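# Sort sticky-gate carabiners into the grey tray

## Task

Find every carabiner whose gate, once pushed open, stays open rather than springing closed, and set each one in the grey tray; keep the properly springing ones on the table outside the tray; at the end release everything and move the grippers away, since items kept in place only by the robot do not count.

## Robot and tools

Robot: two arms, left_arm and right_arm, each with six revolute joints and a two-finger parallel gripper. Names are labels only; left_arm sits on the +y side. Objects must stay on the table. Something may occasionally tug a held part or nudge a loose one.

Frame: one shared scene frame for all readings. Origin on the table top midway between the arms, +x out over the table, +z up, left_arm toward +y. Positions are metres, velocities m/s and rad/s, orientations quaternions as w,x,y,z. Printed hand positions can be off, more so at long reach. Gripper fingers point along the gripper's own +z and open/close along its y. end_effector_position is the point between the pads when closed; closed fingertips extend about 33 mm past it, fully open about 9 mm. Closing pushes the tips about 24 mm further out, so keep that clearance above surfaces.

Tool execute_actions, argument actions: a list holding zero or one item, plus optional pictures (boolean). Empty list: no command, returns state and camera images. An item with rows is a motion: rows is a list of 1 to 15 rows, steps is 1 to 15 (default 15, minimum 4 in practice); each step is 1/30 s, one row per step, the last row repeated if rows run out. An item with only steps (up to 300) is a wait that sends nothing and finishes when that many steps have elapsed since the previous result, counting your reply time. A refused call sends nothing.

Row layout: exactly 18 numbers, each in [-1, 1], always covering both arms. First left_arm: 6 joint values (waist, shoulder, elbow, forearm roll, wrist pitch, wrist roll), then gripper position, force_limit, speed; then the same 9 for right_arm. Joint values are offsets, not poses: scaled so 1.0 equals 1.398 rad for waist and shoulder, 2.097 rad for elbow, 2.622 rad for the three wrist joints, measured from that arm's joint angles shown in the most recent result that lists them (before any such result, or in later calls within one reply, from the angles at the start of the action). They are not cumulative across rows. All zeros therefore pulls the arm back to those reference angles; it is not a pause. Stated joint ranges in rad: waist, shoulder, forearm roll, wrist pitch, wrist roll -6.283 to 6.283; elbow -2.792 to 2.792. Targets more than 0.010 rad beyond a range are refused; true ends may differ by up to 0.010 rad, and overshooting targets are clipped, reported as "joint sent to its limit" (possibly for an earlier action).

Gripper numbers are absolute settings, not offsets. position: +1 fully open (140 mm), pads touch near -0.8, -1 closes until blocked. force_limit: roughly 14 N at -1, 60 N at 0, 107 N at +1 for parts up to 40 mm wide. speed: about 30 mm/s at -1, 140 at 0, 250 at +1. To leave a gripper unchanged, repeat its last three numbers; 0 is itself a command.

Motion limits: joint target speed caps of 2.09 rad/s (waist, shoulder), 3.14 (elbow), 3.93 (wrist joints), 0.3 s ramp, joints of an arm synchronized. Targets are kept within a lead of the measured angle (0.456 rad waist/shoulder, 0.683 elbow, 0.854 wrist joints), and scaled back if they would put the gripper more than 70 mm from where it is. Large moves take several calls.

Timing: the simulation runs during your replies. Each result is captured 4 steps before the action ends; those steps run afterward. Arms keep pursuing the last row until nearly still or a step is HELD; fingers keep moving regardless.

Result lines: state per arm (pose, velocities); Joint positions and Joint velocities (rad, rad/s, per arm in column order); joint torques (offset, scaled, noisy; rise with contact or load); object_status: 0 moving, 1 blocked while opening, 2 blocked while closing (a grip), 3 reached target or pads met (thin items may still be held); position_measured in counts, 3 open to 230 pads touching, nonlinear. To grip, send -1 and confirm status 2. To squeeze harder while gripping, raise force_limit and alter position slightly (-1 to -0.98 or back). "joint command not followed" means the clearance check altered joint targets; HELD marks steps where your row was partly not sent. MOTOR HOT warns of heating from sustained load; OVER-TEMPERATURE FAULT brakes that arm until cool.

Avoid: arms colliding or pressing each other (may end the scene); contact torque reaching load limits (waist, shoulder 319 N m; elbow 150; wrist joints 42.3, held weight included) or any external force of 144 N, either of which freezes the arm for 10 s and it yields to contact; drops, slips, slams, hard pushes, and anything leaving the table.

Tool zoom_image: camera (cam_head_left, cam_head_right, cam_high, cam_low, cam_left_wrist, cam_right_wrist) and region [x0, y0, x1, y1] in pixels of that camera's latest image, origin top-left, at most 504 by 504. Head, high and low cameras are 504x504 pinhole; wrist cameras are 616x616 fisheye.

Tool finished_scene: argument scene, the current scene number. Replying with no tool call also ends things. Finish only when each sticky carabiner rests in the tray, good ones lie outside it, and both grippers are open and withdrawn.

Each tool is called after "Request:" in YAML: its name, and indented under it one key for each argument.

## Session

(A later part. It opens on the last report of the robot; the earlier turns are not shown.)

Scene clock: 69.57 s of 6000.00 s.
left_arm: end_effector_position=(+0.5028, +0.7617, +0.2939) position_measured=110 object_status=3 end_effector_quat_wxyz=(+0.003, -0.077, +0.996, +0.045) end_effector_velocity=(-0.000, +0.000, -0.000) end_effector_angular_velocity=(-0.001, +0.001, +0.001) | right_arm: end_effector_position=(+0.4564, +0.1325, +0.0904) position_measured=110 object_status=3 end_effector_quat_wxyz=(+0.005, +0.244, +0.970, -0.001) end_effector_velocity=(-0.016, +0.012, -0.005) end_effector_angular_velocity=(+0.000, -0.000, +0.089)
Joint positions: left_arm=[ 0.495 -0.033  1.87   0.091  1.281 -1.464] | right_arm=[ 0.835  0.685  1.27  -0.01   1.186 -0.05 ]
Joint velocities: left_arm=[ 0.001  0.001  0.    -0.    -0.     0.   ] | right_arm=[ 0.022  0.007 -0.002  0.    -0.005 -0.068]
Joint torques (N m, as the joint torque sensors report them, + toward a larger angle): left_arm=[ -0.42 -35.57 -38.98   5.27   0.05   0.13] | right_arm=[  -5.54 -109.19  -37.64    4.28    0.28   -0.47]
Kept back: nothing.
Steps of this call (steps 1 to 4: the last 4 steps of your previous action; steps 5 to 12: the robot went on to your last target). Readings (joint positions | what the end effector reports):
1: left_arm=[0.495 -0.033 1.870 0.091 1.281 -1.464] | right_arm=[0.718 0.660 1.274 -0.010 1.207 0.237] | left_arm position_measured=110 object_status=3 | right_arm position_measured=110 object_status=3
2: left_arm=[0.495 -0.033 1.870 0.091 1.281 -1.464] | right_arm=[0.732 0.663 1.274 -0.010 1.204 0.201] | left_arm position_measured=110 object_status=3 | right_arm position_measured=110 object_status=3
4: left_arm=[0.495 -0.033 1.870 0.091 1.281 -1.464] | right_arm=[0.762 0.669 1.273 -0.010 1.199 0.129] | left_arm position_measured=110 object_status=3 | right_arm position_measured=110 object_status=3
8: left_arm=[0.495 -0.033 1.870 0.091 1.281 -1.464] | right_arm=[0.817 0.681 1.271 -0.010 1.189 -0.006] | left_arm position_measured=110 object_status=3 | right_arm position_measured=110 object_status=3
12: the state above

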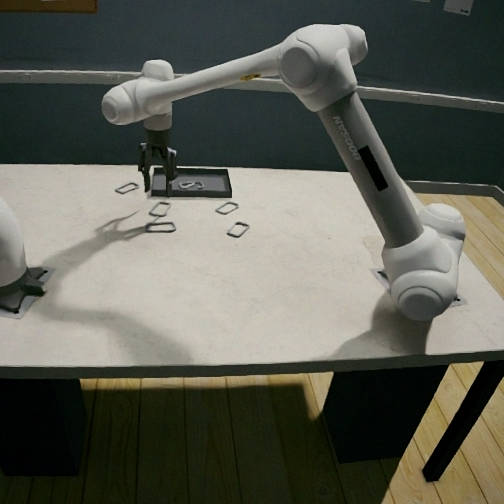

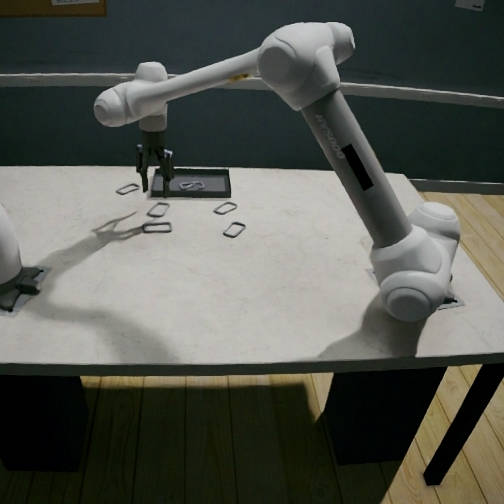

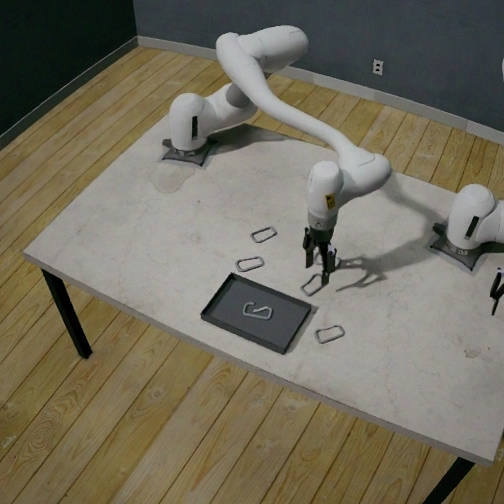

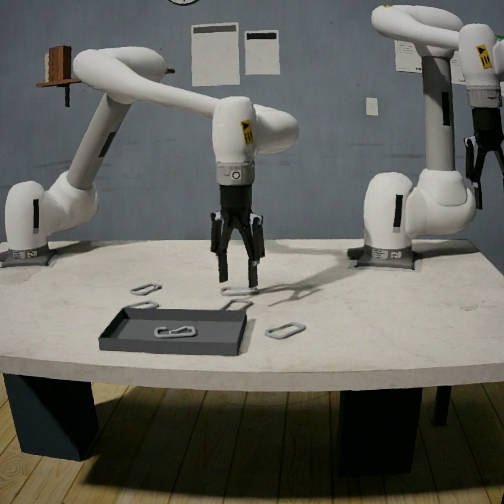

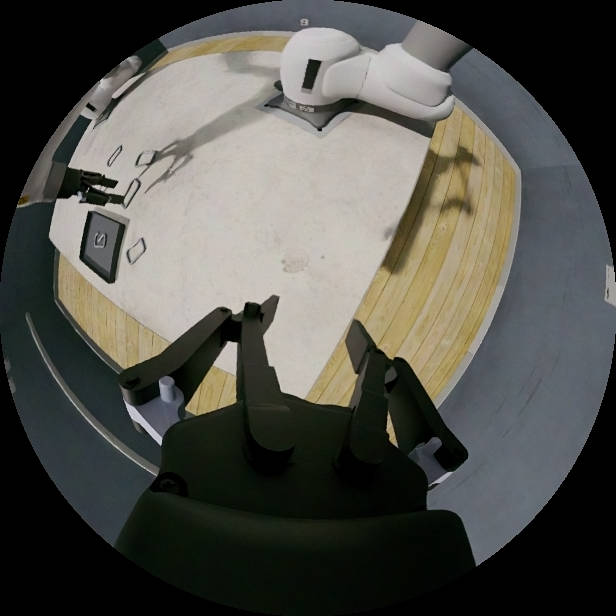

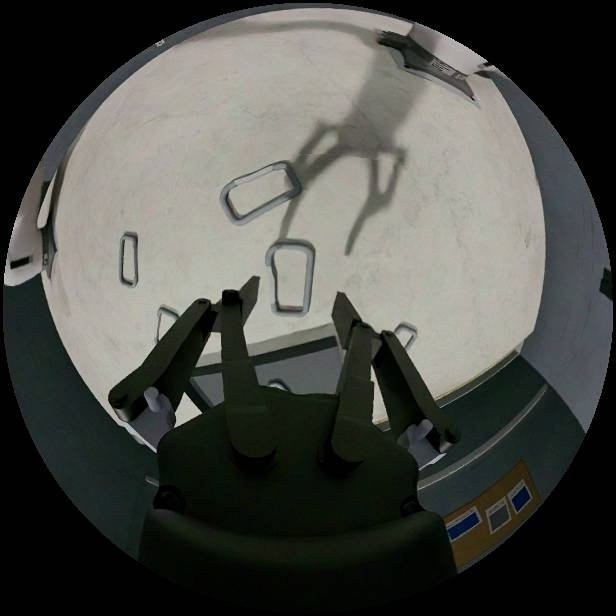

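Request:
execute_actions:
  actions:
    - {"rows":[[0,0,0,0,0,0,0.15,-0.5,-0.3,-0.0079,-0.01,0.015,0,-0.007,-0.0534,0.15,-0.5,0],[0,0,0,0,0,0,0.15,-0.5,-0.3,-0.0079,-0.01,0.015,0,-0.007,-0.0534,0.15,-0.5,0],[0,0,0,0,0,0,0.15,-0.5,-0.3,-0.0079,-0.01,0.015,0,-0.007,-0.0534,0.15,-0.5,0],[0,0,0,0,0,0,0.15,-0.5,-0.3,-0.0079,0.0109,0.0288,0,-0.0286,-0.0534,0.15,-0.5,0]],"steps":15}

Request:
execute_actions:
  actions:
    - {"steps":6}
  pictures: true

Request:
zoom_image:
  camera: "cam_right_wrist"
  region: [220,220,400,380]

Scene clock: 70.23 s of 6000.00 s.
left_arm: end_effector_position=(+0.5028, +0.7617, +0.2939) position_measured=110 object_status=3 end_effector_quat_wxyz=(+0.003, -0.077, +0.996, +0.045) end_effector_velocity=(-0.000, +0.000, +0.001) end_effector_angular_velocity=(+0.000, -0.001, +0.000) | right_arm: end_effector_position=(+0.4595, +0.1192, +0.0479) position_measured=110 object_status=3 end_effector_quat_wxyz=(+0.004, +0.181, +0.983, -0.002) end_effector_velocity=(+0.001, -0.003, -0.024) end_effector_angular_velocity=(+0.003, -0.001, +0.020)
Joint positions: left_arm=[ 0.495 -0.033  1.87   0.091  1.281 -1.464] | right_arm=[ 0.824  0.699  1.329 -0.01   1.114 -0.189]
Joint velocities: left_arm=[ 0.001 -0.001  0.     0.     0.     0.   ] | right_arm=[-0.003  0.014  0.024  0.001 -0.04  -0.022]
Joint torques (N m, as the joint torque sensors report them, + toward a larger angle): left_arm=[  0.17 -35.32 -38.57   5.33  -0.02   0.01] | right_arm=[   2.34 -108.66  -36.44    4.01    0.04    0.03]
Steps of this call (steps 1 to 9: the robot went on to your last target; steps 10 to 20: the first 11 steps of this action). Readings (joint positions | what the end effector reports):
10: left_arm=[0.495 -0.033 1.870 0.091 1.281 -1.464] | right_arm=[0.836 0.686 1.270 -0.010 1.186 -0.055] | left_arm position_measured=110 object_status=3 | right_arm position_measured=110 object_status=3
11: left_arm=[0.495 -0.033 1.870 0.091 1.281 -1.464] | right_arm=[0.836 0.685 1.272 -0.010 1.185 -0.063] | left_arm position_measured=110 object_status=3 | right_arm position_measured=110 object_status=3
13: left_arm=[0.495 -0.033 1.870 0.091 1.281 -1.464] | right_arm=[0.831 0.680 1.284 -0.010 1.178 -0.115] | left_arm position_measured=110 object_status=3 | right_arm position_measured=110 object_status=3
17: left_arm=[0.495 -0.033 1.870 0.091 1.281 -1.464] | right_arm=[0.825 0.695 1.323 -0.010 1.125 -0.183] | left_arm position_measured=110 object_status=3 | right_arm position_measured=110 object_status=3
20: the state above

Scene clock: 70.43 s of 6000.00 s.
left_arm: end_effector_position=(+0.5028, +0.7617, +0.2939) position_measured=110 object_status=3 end_effector_quat_wxyz=(+0.003, -0.077, +0.996, +0.045) end_effector_velocity=(-0.000, +0.001, -0.000) end_effector_angular_velocity=(+0.000, +0.001, -0.001) | right_arm: end_effector_position=(+0.4596, +0.1189, +0.0460) position_measured=110 object_status=3 end_effector_quat_wxyz=(+0.004, +0.181, +0.984, -0.002) end_effector_velocity=(+0.000, -0.001, -0.001) end_effector_angular_velocity=(+0.000, +0.000, +0.000)
Joint positions: left_arm=[ 0.495 -0.033  1.87   0.091  1.281 -1.464] | right_arm=[ 0.824  0.7    1.33  -0.01   1.111 -0.19 ]
Joint velocities: left_arm=[ 0.001  0.001 -0.     0.001  0.     0.002] | right_arm=[-0.001  0.001  0.002  0.    -0.003 -0.001]
Joint torques (N m, as the joint torque sensors report them, + toward a larger angle): left_arm=[ -0.28 -34.81 -38.37   5.37   0.12   0.05] | right_arm=[   2.55 -106.68  -35.55    3.98    0.05   -0.26]
Kept back: nothing.
Steps of this call (steps 1 to 4: the last 4 steps of your previous action; steps 5 to 6: the robot went on to your last target). Readings (joint positions | what the end effector reports):
1: left_arm=[0.495 -0.033 1.870 0.091 1.281 -1.464] | right_arm=[0.824 0.699 1.329 -0.010 1.113 -0.189] | left_arm position_measured=110 object_status=3 | right_arm position_measured=110 object_status=3
2: left_arm=[0.495 -0.033 1.870 0.091 1.281 -1.464] | right_arm=[0.824 0.700 1.330 -0.010 1.112 -0.190] | left_arm position_measured=110 object_status=3 | right_arm position_measured=110 object_status=3
4: left_arm=[0.495 -0.033 1.870 0.091 1.281 -1.464] | right_arm=[0.824 0.700 1.330 -0.010 1.111 -0.190] | left_arm position_measured=110 object_status=3 | right_arm position_measured=110 object_status=3
6: the state above

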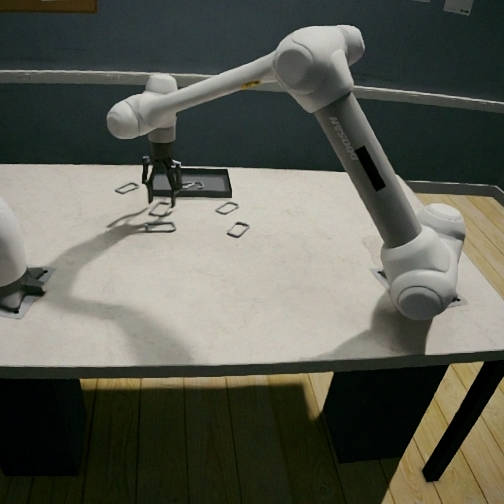

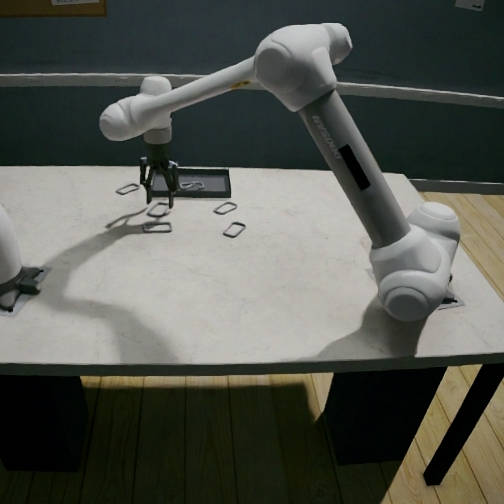

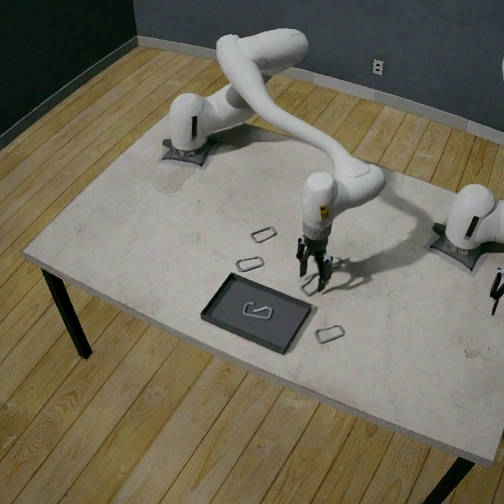

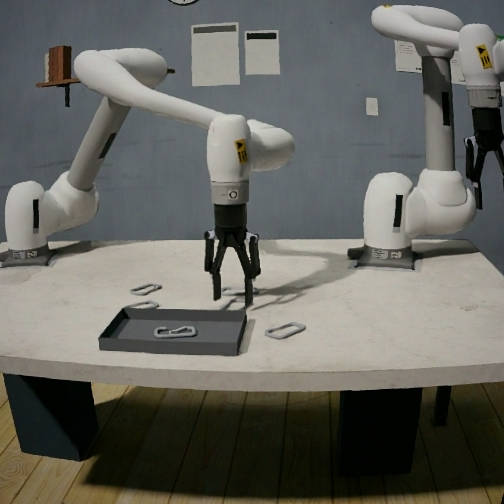

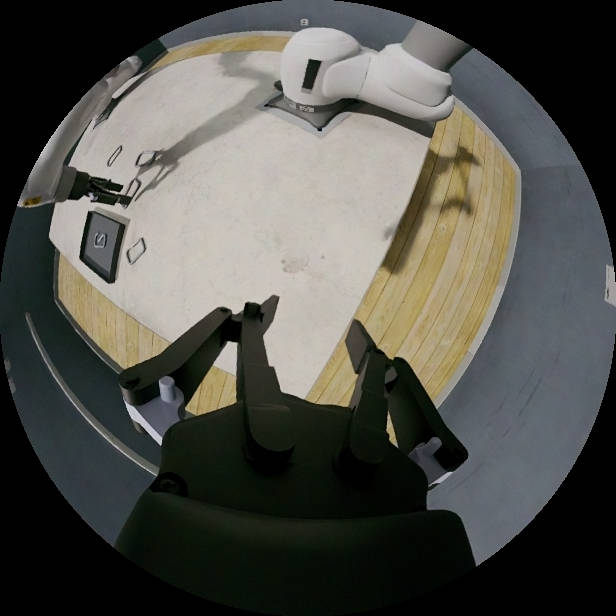

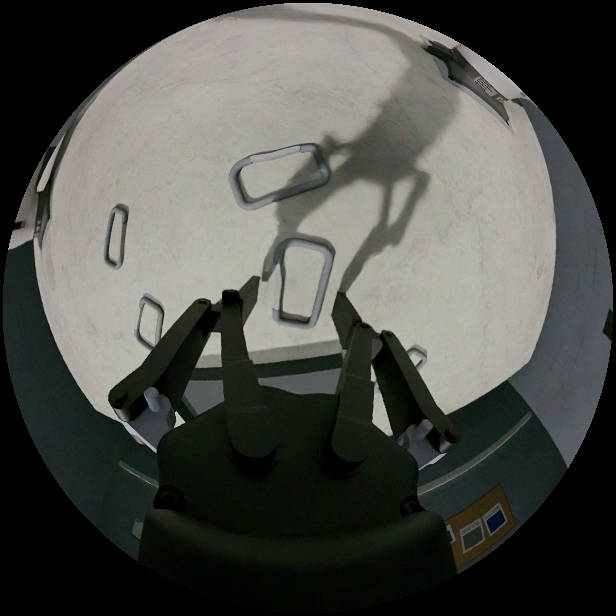

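Region (220, 220, 400, 380) of cam_right_wrist's 616x616 image, scaled by 2.800, with more detail than that image has.

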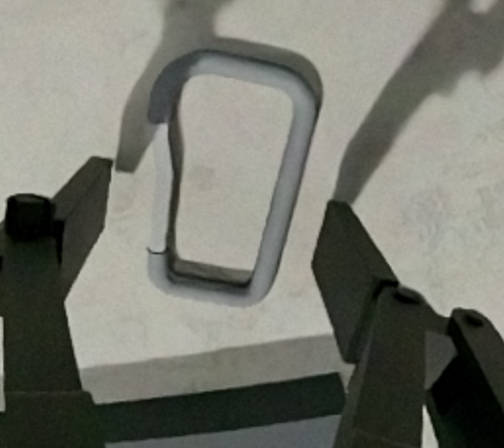

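Request:
execute_actions:
  actions:
    - {"rows":[[0,0,0,0,0,0,0.15,-0.5,-0.3,0.0007,0.0029,-0.0029,0,0.0009,0,0.15,-0.5,0],[0,0,0,0,0,0,0.15,-0.5,-0.3,0.0007,0.0029,-0.0029,0,0.0009,0,0.15,-0.5,0],[0,0,0,0,0,0,0.15,-0.5,-0.3,0.0007,0.0029,-0.0029,0,0.0009,0,0.15,-0.5,0],[0,0,0,0,0,0,0.15,-0.5,-0.3,0.0007,0.0068,-0.0007,0,-0.003,0,0.0,-0.6,-0.4]],"steps":15}

Request:
execute_actions:
  actions:
    - {"rows":[[0,0,0,0,0,0,0.15,-0.5,-0.3,0,0,0,0,0,0,-0.25,-0.6,-0.5]],"steps":14}

Request:
execute_actions:
  actions:
    - {"rows":[[0,0,0,0,0,0,0.15,-0.5,-0.3,0,-0.0003,-0.00015,0,0.0003,0,-0.36,-0.5,-0.7],[0,0,0,0,0,0,0.15,-0.5,-0.3,0,-0.0006,-0.0003,0,0.0006,0,-0.36,-0.5,-0.7],[0,0,0,0,0,0,0.15,-0.5,-0.3,0,-0.001,-0.0005,0,0.001,0,-0.36,-0.5,-0.7],[0,0,0,0,0,0,0.15,-0.5,-0.3,0,-0.0013,-0.0007,0,0.0013,0,-0.36,-0.5,-0.7],[0,0,0,0,0,0,0.15,-0.5,-0.3,0,-0.0016,-0.0009,0,0.0016,0,-0.36,-0.5,-0.7],[0,0,0,0,0,0,0.15,-0.5,-0.3,0,-0.002,-0.0011,0,0.002,0,-0.47,-0.5,-0.7]],"steps":15}

Request:
execute_actions:
  actions:
    - {"steps":6}
  pictures: true

Request:
zoom_image:
  camera: "cam_right_wrist"
  region: [220,220,400,380]

Scene clock: 71.17 s of 6000.00 s.
left_arm: end_effector_position=(+0.5028, +0.7617, +0.2939) position_measured=110 object_status=3 end_effector_quat_wxyz=(+0.003, -0.077, +0.996, +0.045) end_effector_velocity=(-0.000, -0.000, +0.001) end_effector_angular_velocity=(+0.002, -0.002, -0.001) | right_arm: end_effector_position=(+0.4603, +0.1213, +0.0385) position_measured=129 object_status=0 end_effector_quat_wxyz=(+0.004, +0.180, +0.984, -0.002) end_effector_velocity=(-0.001, +0.001, -0.004) end_effector_angular_velocity=(+0.001, -0.001, +0.000)
Joint positions: left_arm=[ 0.495 -0.033  1.87   0.091  1.281 -1.464] | right_arm=[ 0.825  0.709  1.329 -0.01   1.104 -0.19 ]
Joint velocities: left_arm=[-0.001 -0.003  0.     0.001  0.    -0.   ] | right_arm=[ 0.001  0.003  0.002 -0.    -0.007  0.001]
Joint torques (N m, as the joint torque sensors report them, + toward a larger angle): left_arm=[ -0.06 -34.67 -38.72   5.38   0.18  -0.02] | right_arm=[   2.72 -106.61  -35.89    4.35   -0.2    -0.21]
Steps of this call (steps 1 to 11: the robot went on to your last target; steps 12 to 22: the first 11 steps of this action). Readings (joint positions | what the end effector reports):
12: left_arm=[0.495 -0.033 1.870 0.091 1.281 -1.464] | right_arm=[0.824 0.700 1.331 -0.010 1.111 -0.190] | left_arm position_measured=110 object_status=3 | right_arm position_measured=110 object_status=3
13: left_arm=[0.495 -0.033 1.870 0.091 1.281 -1.464] | right_arm=[0.824 0.701 1.329 -0.010 1.111 -0.190] | left_arm position_measured=110 object_status=3 | right_arm position_measured=110 object_status=3
15: left_arm=[0.495 -0.033 1.870 0.091 1.281 -1.464] | right_arm=[0.824 0.703 1.326 -0.010 1.112 -0.190] | left_arm position_measured=110 object_status=3 | right_arm position_measured=110 object_status=0
19: left_arm=[0.495 -0.033 1.870 0.091 1.281 -1.464] | right_arm=[0.824 0.709 1.328 -0.010 1.105 -0.190] | left_arm position_measured=110 object_status=3 | right_arm position_measured=126 object_status=0
22: the state above

Scene clock: 71.63 s of 6000.00 s.
left_arm: end_effector_position=(+0.5028, +0.7617, +0.2939) position_measured=110 object_status=3 end_effector_quat_wxyz=(+0.003, -0.077, +0.996, +0.045) end_effector_velocity=(-0.000, -0.001, +0.001) end_effector_angular_velocity=(+0.000, -0.002, +0.000) | right_arm: end_effector_position=(+0.4602, +0.1215, +0.0382) position_measured=159 object_status=0 end_effector_quat_wxyz=(+0.004, +0.180, +0.984, -0.002) end_effector_velocity=(-0.000, -0.001, -0.001) end_effector_angular_velocity=(-0.002, +0.001, -0.001)
Joint positions: left_arm=[ 0.495 -0.033  1.87   0.091  1.281 -1.464] | right_arm=[ 0.825  0.71   1.329 -0.01   1.103 -0.19 ]
Joint velocities: left_arm=[-0.001 -0.002  0.    -0.    -0.    -0.001] | right_arm=[-0.     0.001  0.001  0.    -0.     0.   ]
Joint torques (N m, as the joint torque sensors report them, + toward a larger angle): left_arm=[ -0.5  -34.76 -38.61   5.33   0.12   0.03] | right_arm=[  2.64 -77.43 -17.51   3.61   1.87  -0.48]
Steps of this call (steps 1 to 4: the last 4 steps of your previous action; steps 5 to 14: the first 10 steps of this action, its rows measured from where the robot was after step 4). Readings (joint positions | what the end effector reports):
4: left_arm=[0.495 -0.033 1.870 0.091 1.281 -1.464] | right_arm=[0.825 0.710 1.329 -0.010 1.103 -0.190] | left_arm position_measured=110 object_status=3 | right_arm position_measured=129 object_status=0
5: left_arm=[0.495 -0.033 1.870 0.091 1.281 -1.464] | right_arm=[0.825 0.710 1.329 -0.010 1.103 -0.190] | left_arm position_measured=110 object_status=3 | right_arm position_measured=129 object_status=0
6: left_arm=[0.495 -0.033 1.870 0.091 1.281 -1.464] | right_arm=[0.825 0.710 1.329 -0.010 1.103 -0.190] | left_arm position_measured=110 object_status=3 | right_arm position_measured=130 object_status=0
8: left_arm=[0.495 -0.033 1.870 0.091 1.281 -1.464] | right_arm=[0.825 0.710 1.329 -0.010 1.103 -0.190] | left_arm position_measured=110 object_status=3 | right_arm position_measured=139 object_status=0
12: left_arm=[0.495 -0.033 1.870 0.091 1.281 -1.464] | right_arm=[0.825 0.710 1.329 -0.010 1.103 -0.190] | left_arm position_measured=110 object_status=3 | right_arm position_measured=157 object_status=0
14: the state above

Scene clock: 72.13 s of 6000.00 s.
left_arm: end_effector_position=(+0.5028, +0.7617, +0.2939) position_measured=110 object_status=3 end_effector_quat_wxyz=(+0.003, -0.077, +0.996, +0.045) end_effector_velocity=(-0.000, +0.000, +0.000) end_effector_angular_velocity=(+0.001, -0.001, -0.000) | right_arm: end_effector_position=(+0.4602, +0.1213, +0.0416) position_measured=165 object_status=0 end_effector_quat_wxyz=(+0.004, +0.180, +0.984, -0.002) end_effector_velocity=(+0.000, +0.001, +0.005) end_effector_angular_velocity=(+0.002, -0.001, -0.001)
Joint positions: left_arm=[ 0.495 -0.033  1.87   0.091  1.281 -1.464] | right_arm=[ 0.825  0.707  1.327 -0.01   1.108 -0.19 ]
Joint velocities: left_arm=[-0.    -0.001 -0.     0.001 -0.    -0.   ] | right_arm=[-0.    -0.004 -0.003  0.     0.004  0.   ]
Joint torques (N m, as the joint torque sensors report them, + toward a larger angle): left_arm=[ -0.53 -35.17 -38.41   5.29   0.04   0.02] | right_arm=[   3.97 -106.2   -36.35    3.96   -0.09   -0.11]
Steps of this call (steps 1 to 4: the last 4 steps of your previous action; steps 5 to 15: the first 11 steps of this action, its rows measured from where the robot was after step 4). Readings (joint positions | what the end effector reports):
4: left_arm=[0.495 -0.033 1.870 0.091 1.281 -1.464] | right_arm=[0.825 0.710 1.329 -0.010 1.103 -0.190] | left_arm position_measured=110 object_status=3 | right_arm position_measured=159 object_status=2
5: left_arm=[0.495 -0.033 1.870 0.091 1.281 -1.464] | right_arm=[0.825 0.710 1.329 -0.010 1.103 -0.190] | left_arm position_measured=110 object_status=3 | right_arm position_measured=159 object_status=0
6: left_arm=[0.495 -0.033 1.870 0.091 1.281 -1.464] | right_arm=[0.825 0.710 1.329 -0.010 1.103 -0.190] | left_arm position_measured=110 object_status=3 | right_arm position_measured=161 object_status=0
8: left_arm=[0.495 -0.033 1.870 0.091 1.281 -1.464] | right_arm=[0.825 0.709 1.329 -0.010 1.104 -0.190] | left_arm position_measured=110 object_status=3 | right_arm position_measured=162 object_status=0
12: left_arm=[0.495 -0.033 1.870 0.091 1.281 -1.464] | right_arm=[0.825 0.708 1.327 -0.010 1.107 -0.190] | left_arm position_measured=110 object_status=3 | right_arm position_measured=165 object_status=0
15: the state above

Scene clock: 72.33 s of 6000.00 s.
left_arm: end_effector_position=(+0.5028, +0.7617, +0.2939) position_measured=110 object_status=3 end_effector_quat_wxyz=(+0.003, -0.077, +0.996, +0.045) end_effector_velocity=(-0.000, -0.000, +0.000) end_effector_angular_velocity=(+0.000, -0.001, -0.001) | right_arm: end_effector_position=(+0.4602, +0.1214, +0.0419) position_measured=165 object_status=2 end_effector_quat_wxyz=(+0.004, +0.180, +0.984, -0.002) end_effector_velocity=(-0.000, +0.000, -0.002) end_effector_angular_velocity=(-0.001, +0.001, +0.000)
Joint positions: left_arm=[ 0.495 -0.033  1.87   0.091  1.281 -1.464] | right_arm=[ 0.825  0.707  1.327 -0.01   1.108 -0.19 ]
Joint velocities: left_arm=[-0.    -0.001 -0.     0.     0.     0.   ] | right_arm=[ 0.     0.002 -0.    -0.    -0.    -0.   ]
Joint torques (N m, as the joint torque sensors report them, + toward a larger angle): left_arm=[  0.18 -35.3  -38.74   5.25   0.07  -0.12] | right_arm=[   3.61 -107.64  -35.45    4.16   -0.19   -0.11]
Kept back: nothing.
Steps of this call (steps 1 to 4: the last 4 steps of your previous action; steps 5 to 6: the robot went on to your last target). Readings (joint positions | what the end effector reports):
1: left_arm=[0.495 -0.033 1.870 0.091 1.281 -1.464] | right_arm=[0.825 0.707 1.327 -0.010 1.108 -0.190] | left_arm position_measured=110 object_status=3 | right_arm position_measured=165 object_status=2
2: left_arm=[0.495 -0.033 1.870 0.091 1.281 -1.464] | right_arm=[0.825 0.707 1.327 -0.010 1.108 -0.190] | left_arm position_measured=110 object_status=3 | right_arm position_measured=165 object_status=2
4: left_arm=[0.495 -0.033 1.870 0.091 1.281 -1.464] | right_arm=[0.825 0.707 1.327 -0.010 1.108 -0.190] | left_arm position_measured=110 object_status=3 | right_arm position_measured=165 object_status=2
6: the state above

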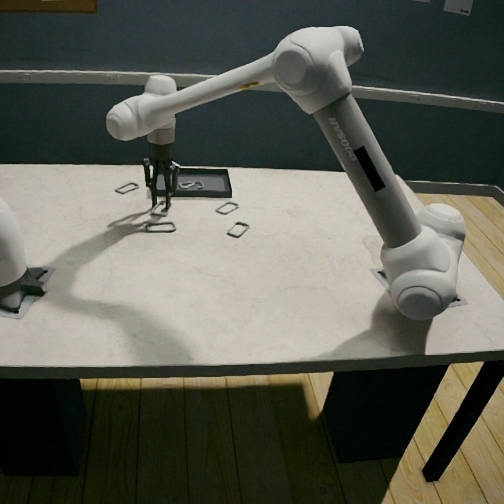

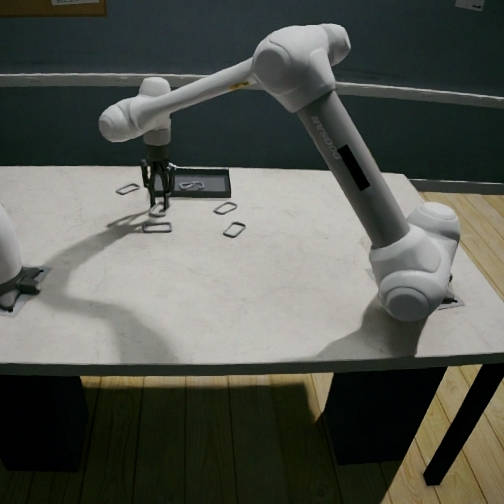

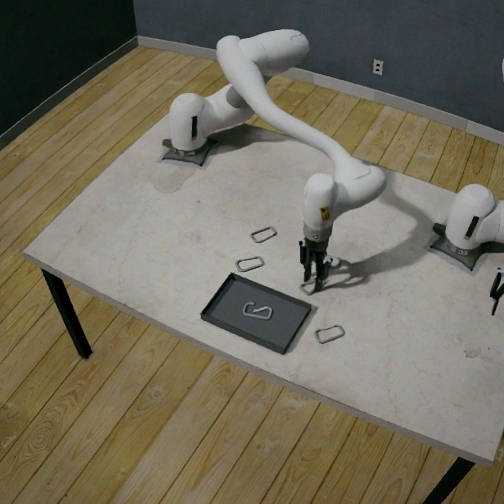

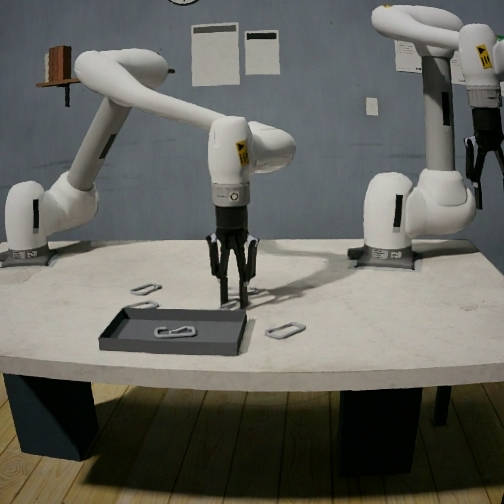

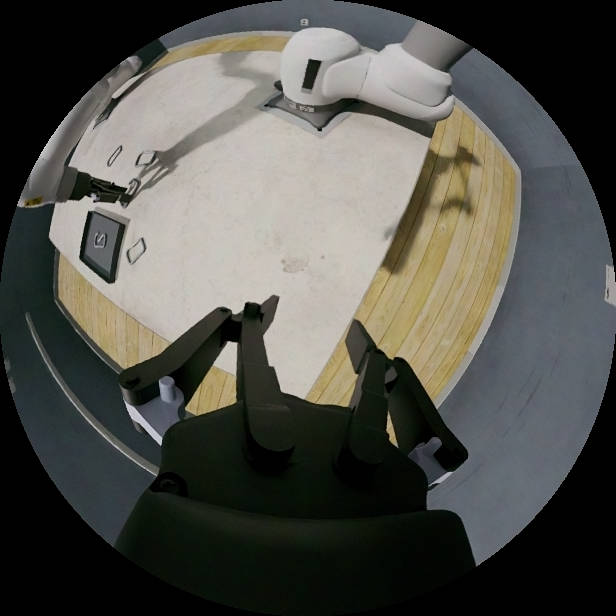

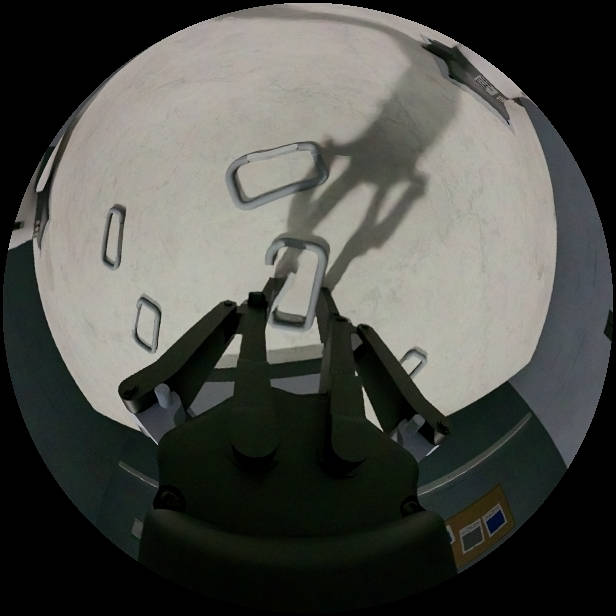

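Region (220, 220, 400, 380) of cam_right_wrist's 616x616 image, scaled by 2.800, with more detail than that image has.

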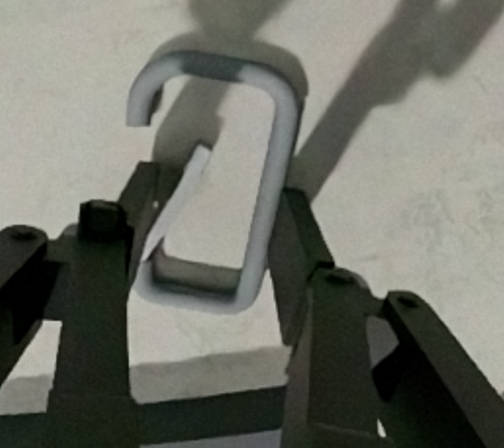

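Request:
execute_actions:
  actions:
    - {"rows":[[0,0,0,0,0,0,0.15,-0.5,-0.3,0,-0.0004,-0.0002,0,0.0004,0,0.15,-0.5,0]],"steps":15}

Request:
execute_actions:
  actions:
    - {"steps":5}
  pictures: true

Request:
zoom_image:
  camera: "cam_right_wrist"
  region: [220,220,400,380]

Scene clock: 72.87 s of 6000.00 s.
left_arm: end_effector_position=(+0.5028, +0.7617, +0.2939) position_measured=110 object_status=3 end_effector_quat_wxyz=(+0.003, -0.077, +0.996, +0.045) end_effector_velocity=(+0.000, -0.001, -0.000) end_effector_angular_velocity=(+0.000, +0.000, -0.002) | right_arm: end_effector_position=(+0.4602, +0.1213, +0.0426) position_measured=110 object_status=0 end_effector_quat_wxyz=(+0.004, +0.180, +0.984, -0.002) end_effector_velocity=(+0.000, +0.000, -0.001) end_effector_angular_velocity=(-0.000, +0.000, +0.001)
Joint positions: left_arm=[ 0.495 -0.033  1.87   0.091  1.281 -1.464] | right_arm=[ 0.825  0.706  1.326 -0.01   1.109 -0.19 ]
Joint velocities: left_arm=[-0.002  0.    -0.     0.     0.    -0.   ] | right_arm=[ 0.     0.001 -0.     0.     0.    -0.001]
Joint torques (N m, as the joint torque sensors report them, + toward a larger angle): left_arm=[ -0.63 -34.4  -38.22   5.29   0.04   0.07] | right_arm=[   3.59 -108.13  -35.8     4.1    -0.26   -0.29]
Steps of this call (steps 1 to 5: the robot went on to your last target; steps 6 to 16: the first 11 steps of this action). Readings (joint positions | what the end effector reports):
6: left_arm=[0.495 -0.033 1.870 0.091 1.281 -1.464] | right_arm=[0.825 0.707 1.327 -0.010 1.108 -0.190] | left_arm position_measured=110 object_status=3 | right_arm position_measured=165 object_status=0
7: left_arm=[0.495 -0.033 1.870 0.091 1.281 -1.464] | right_arm=[0.825 0.707 1.327 -0.010 1.109 -0.190] | left_arm position_measured=110 object_status=3 | right_arm position_measured=165 object_status=0
9: left_arm=[0.495 -0.033 1.870 0.091 1.281 -1.464] | right_arm=[0.825 0.707 1.326 -0.010 1.109 -0.190] | left_arm position_measured=110 object_status=3 | right_arm position_measured=147 object_status=0
13: left_arm=[0.495 -0.033 1.870 0.091 1.281 -1.464] | right_arm=[0.825 0.706 1.326 -0.010 1.109 -0.190] | left_arm position_measured=110 object_status=3 | right_arm position_measured=117 object_status=0
16: the state above

Scene clock: 73.03 s of 6000.00 s.
left_arm: end_effector_position=(+0.5028, +0.7617, +0.2939) position_measured=110 object_status=3 end_effector_quat_wxyz=(+0.003, -0.077, +0.996, +0.045) end_effector_velocity=(+0.000, -0.001, -0.000) end_effector_angular_velocity=(+0.000, +0.000, -0.003) | right_arm: end_effector_position=(+0.4602, +0.1213, +0.0426) position_measured=110 object_status=3 end_effector_quat_wxyz=(+0.004, +0.180, +0.984, -0.002) end_effector_velocity=(+0.000, +0.000, -0.000) end_effector_angular_velocity=(+0.000, +0.000, -0.000)
Joint positions: left_arm=[ 0.495 -0.033  1.87   0.091  1.281 -1.464] | right_arm=[ 0.825  0.706  1.326 -0.01   1.109 -0.19 ]
Joint velocities: left_arm=[-0.003  0.     0.     0.     0.     0.001] | right_arm=[ 0.  0. -0.  0. -0.  0.]
Joint torques (N m, as the joint torque sensors report them, + toward a larger angle): left_arm=[ -0.62 -35.42 -38.92   5.35   0.1    0.06] | right_arm=[   2.49 -106.15  -35.11    4.21   -0.07   -0.26]
Kept back: nothing.
Steps of this call (steps 1 to 4: the last 4 steps of your previous action; step 5: the robot went on to your last target). Readings (joint positions | what the end effector reports):
1: left_arm=[0.495 -0.033 1.870 0.091 1.281 -1.464] | right_arm=[0.825 0.706 1.326 -0.010 1.109 -0.190] | left_arm position_measured=110 object_status=3 | right_arm position_measured=110 object_status=0
2: left_arm=[0.495 -0.033 1.870 0.091 1.281 -1.464] | right_arm=[0.825 0.706 1.326 -0.010 1.109 -0.190] | left_arm position_measured=110 object_status=3 | right_arm position_measured=110 object_status=0
4: left_arm=[0.495 -0.033 1.870 0.091 1.281 -1.464] | right_arm=[0.825 0.706 1.326 -0.010 1.109 -0.190] | left_arm position_measured=110 object_status=3 | right_arm position_measured=110 object_status=3
5: the state above

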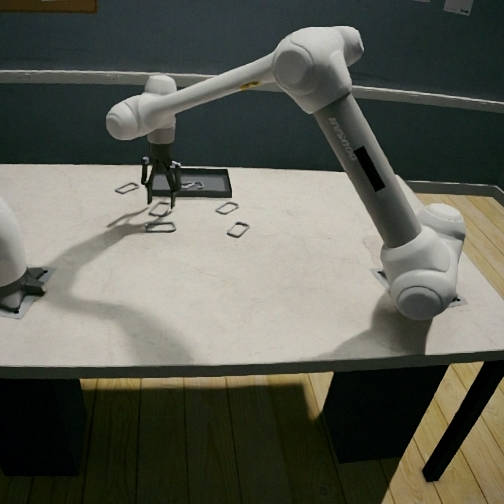

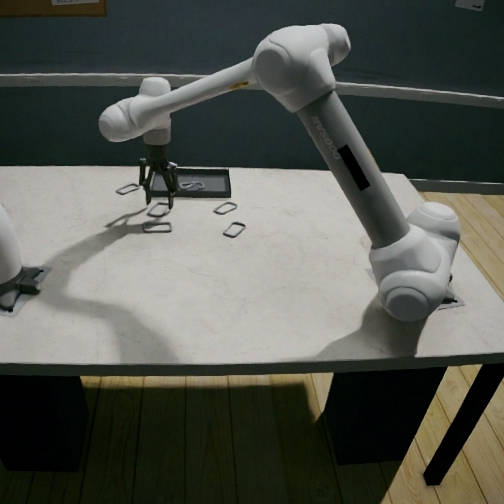

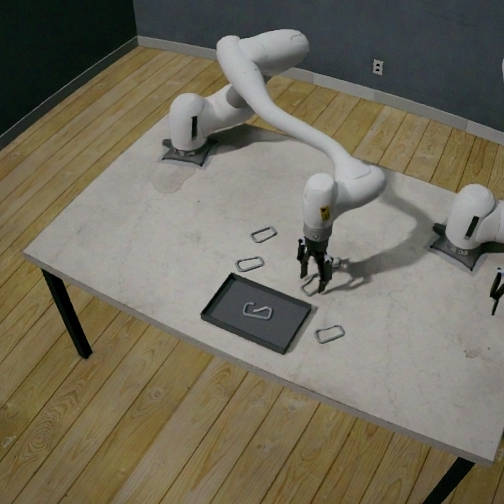

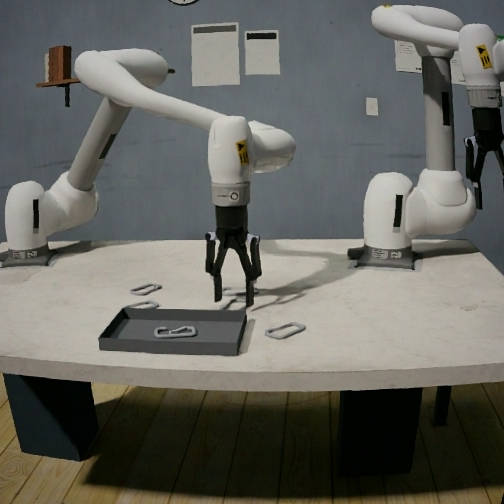

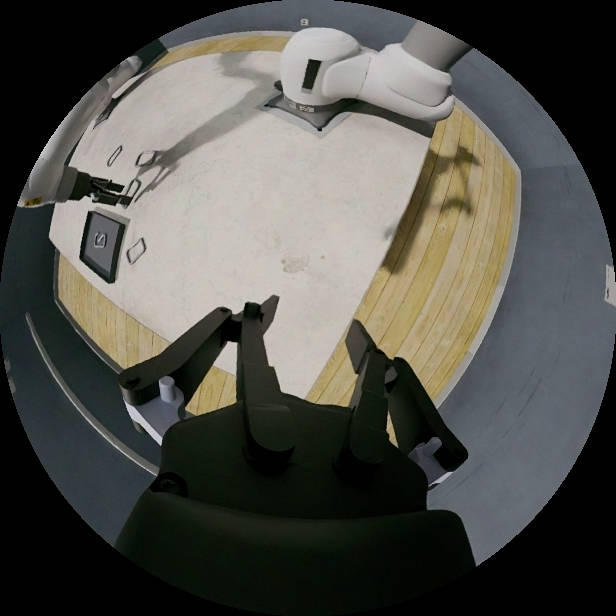

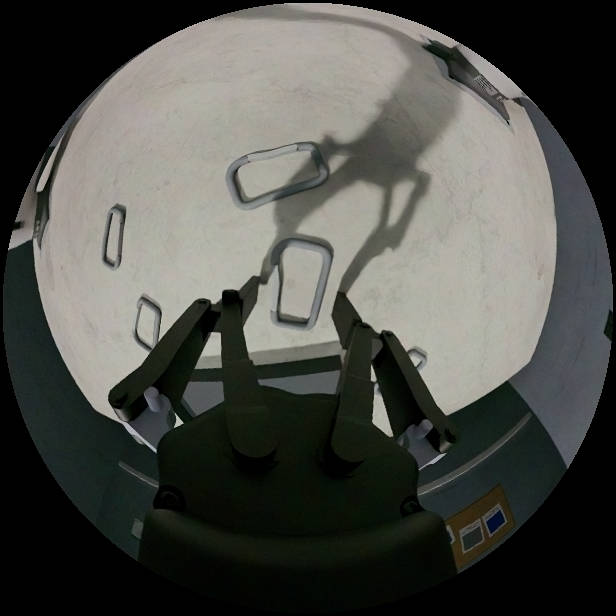

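Region (220, 220, 400, 380) of cam_right_wrist's 616x616 image, scaled by 2.800, with more detail than that image has.

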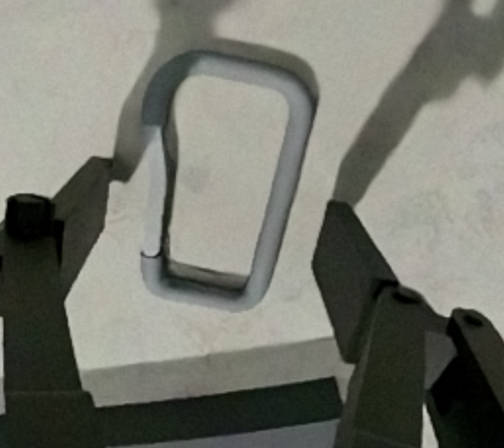

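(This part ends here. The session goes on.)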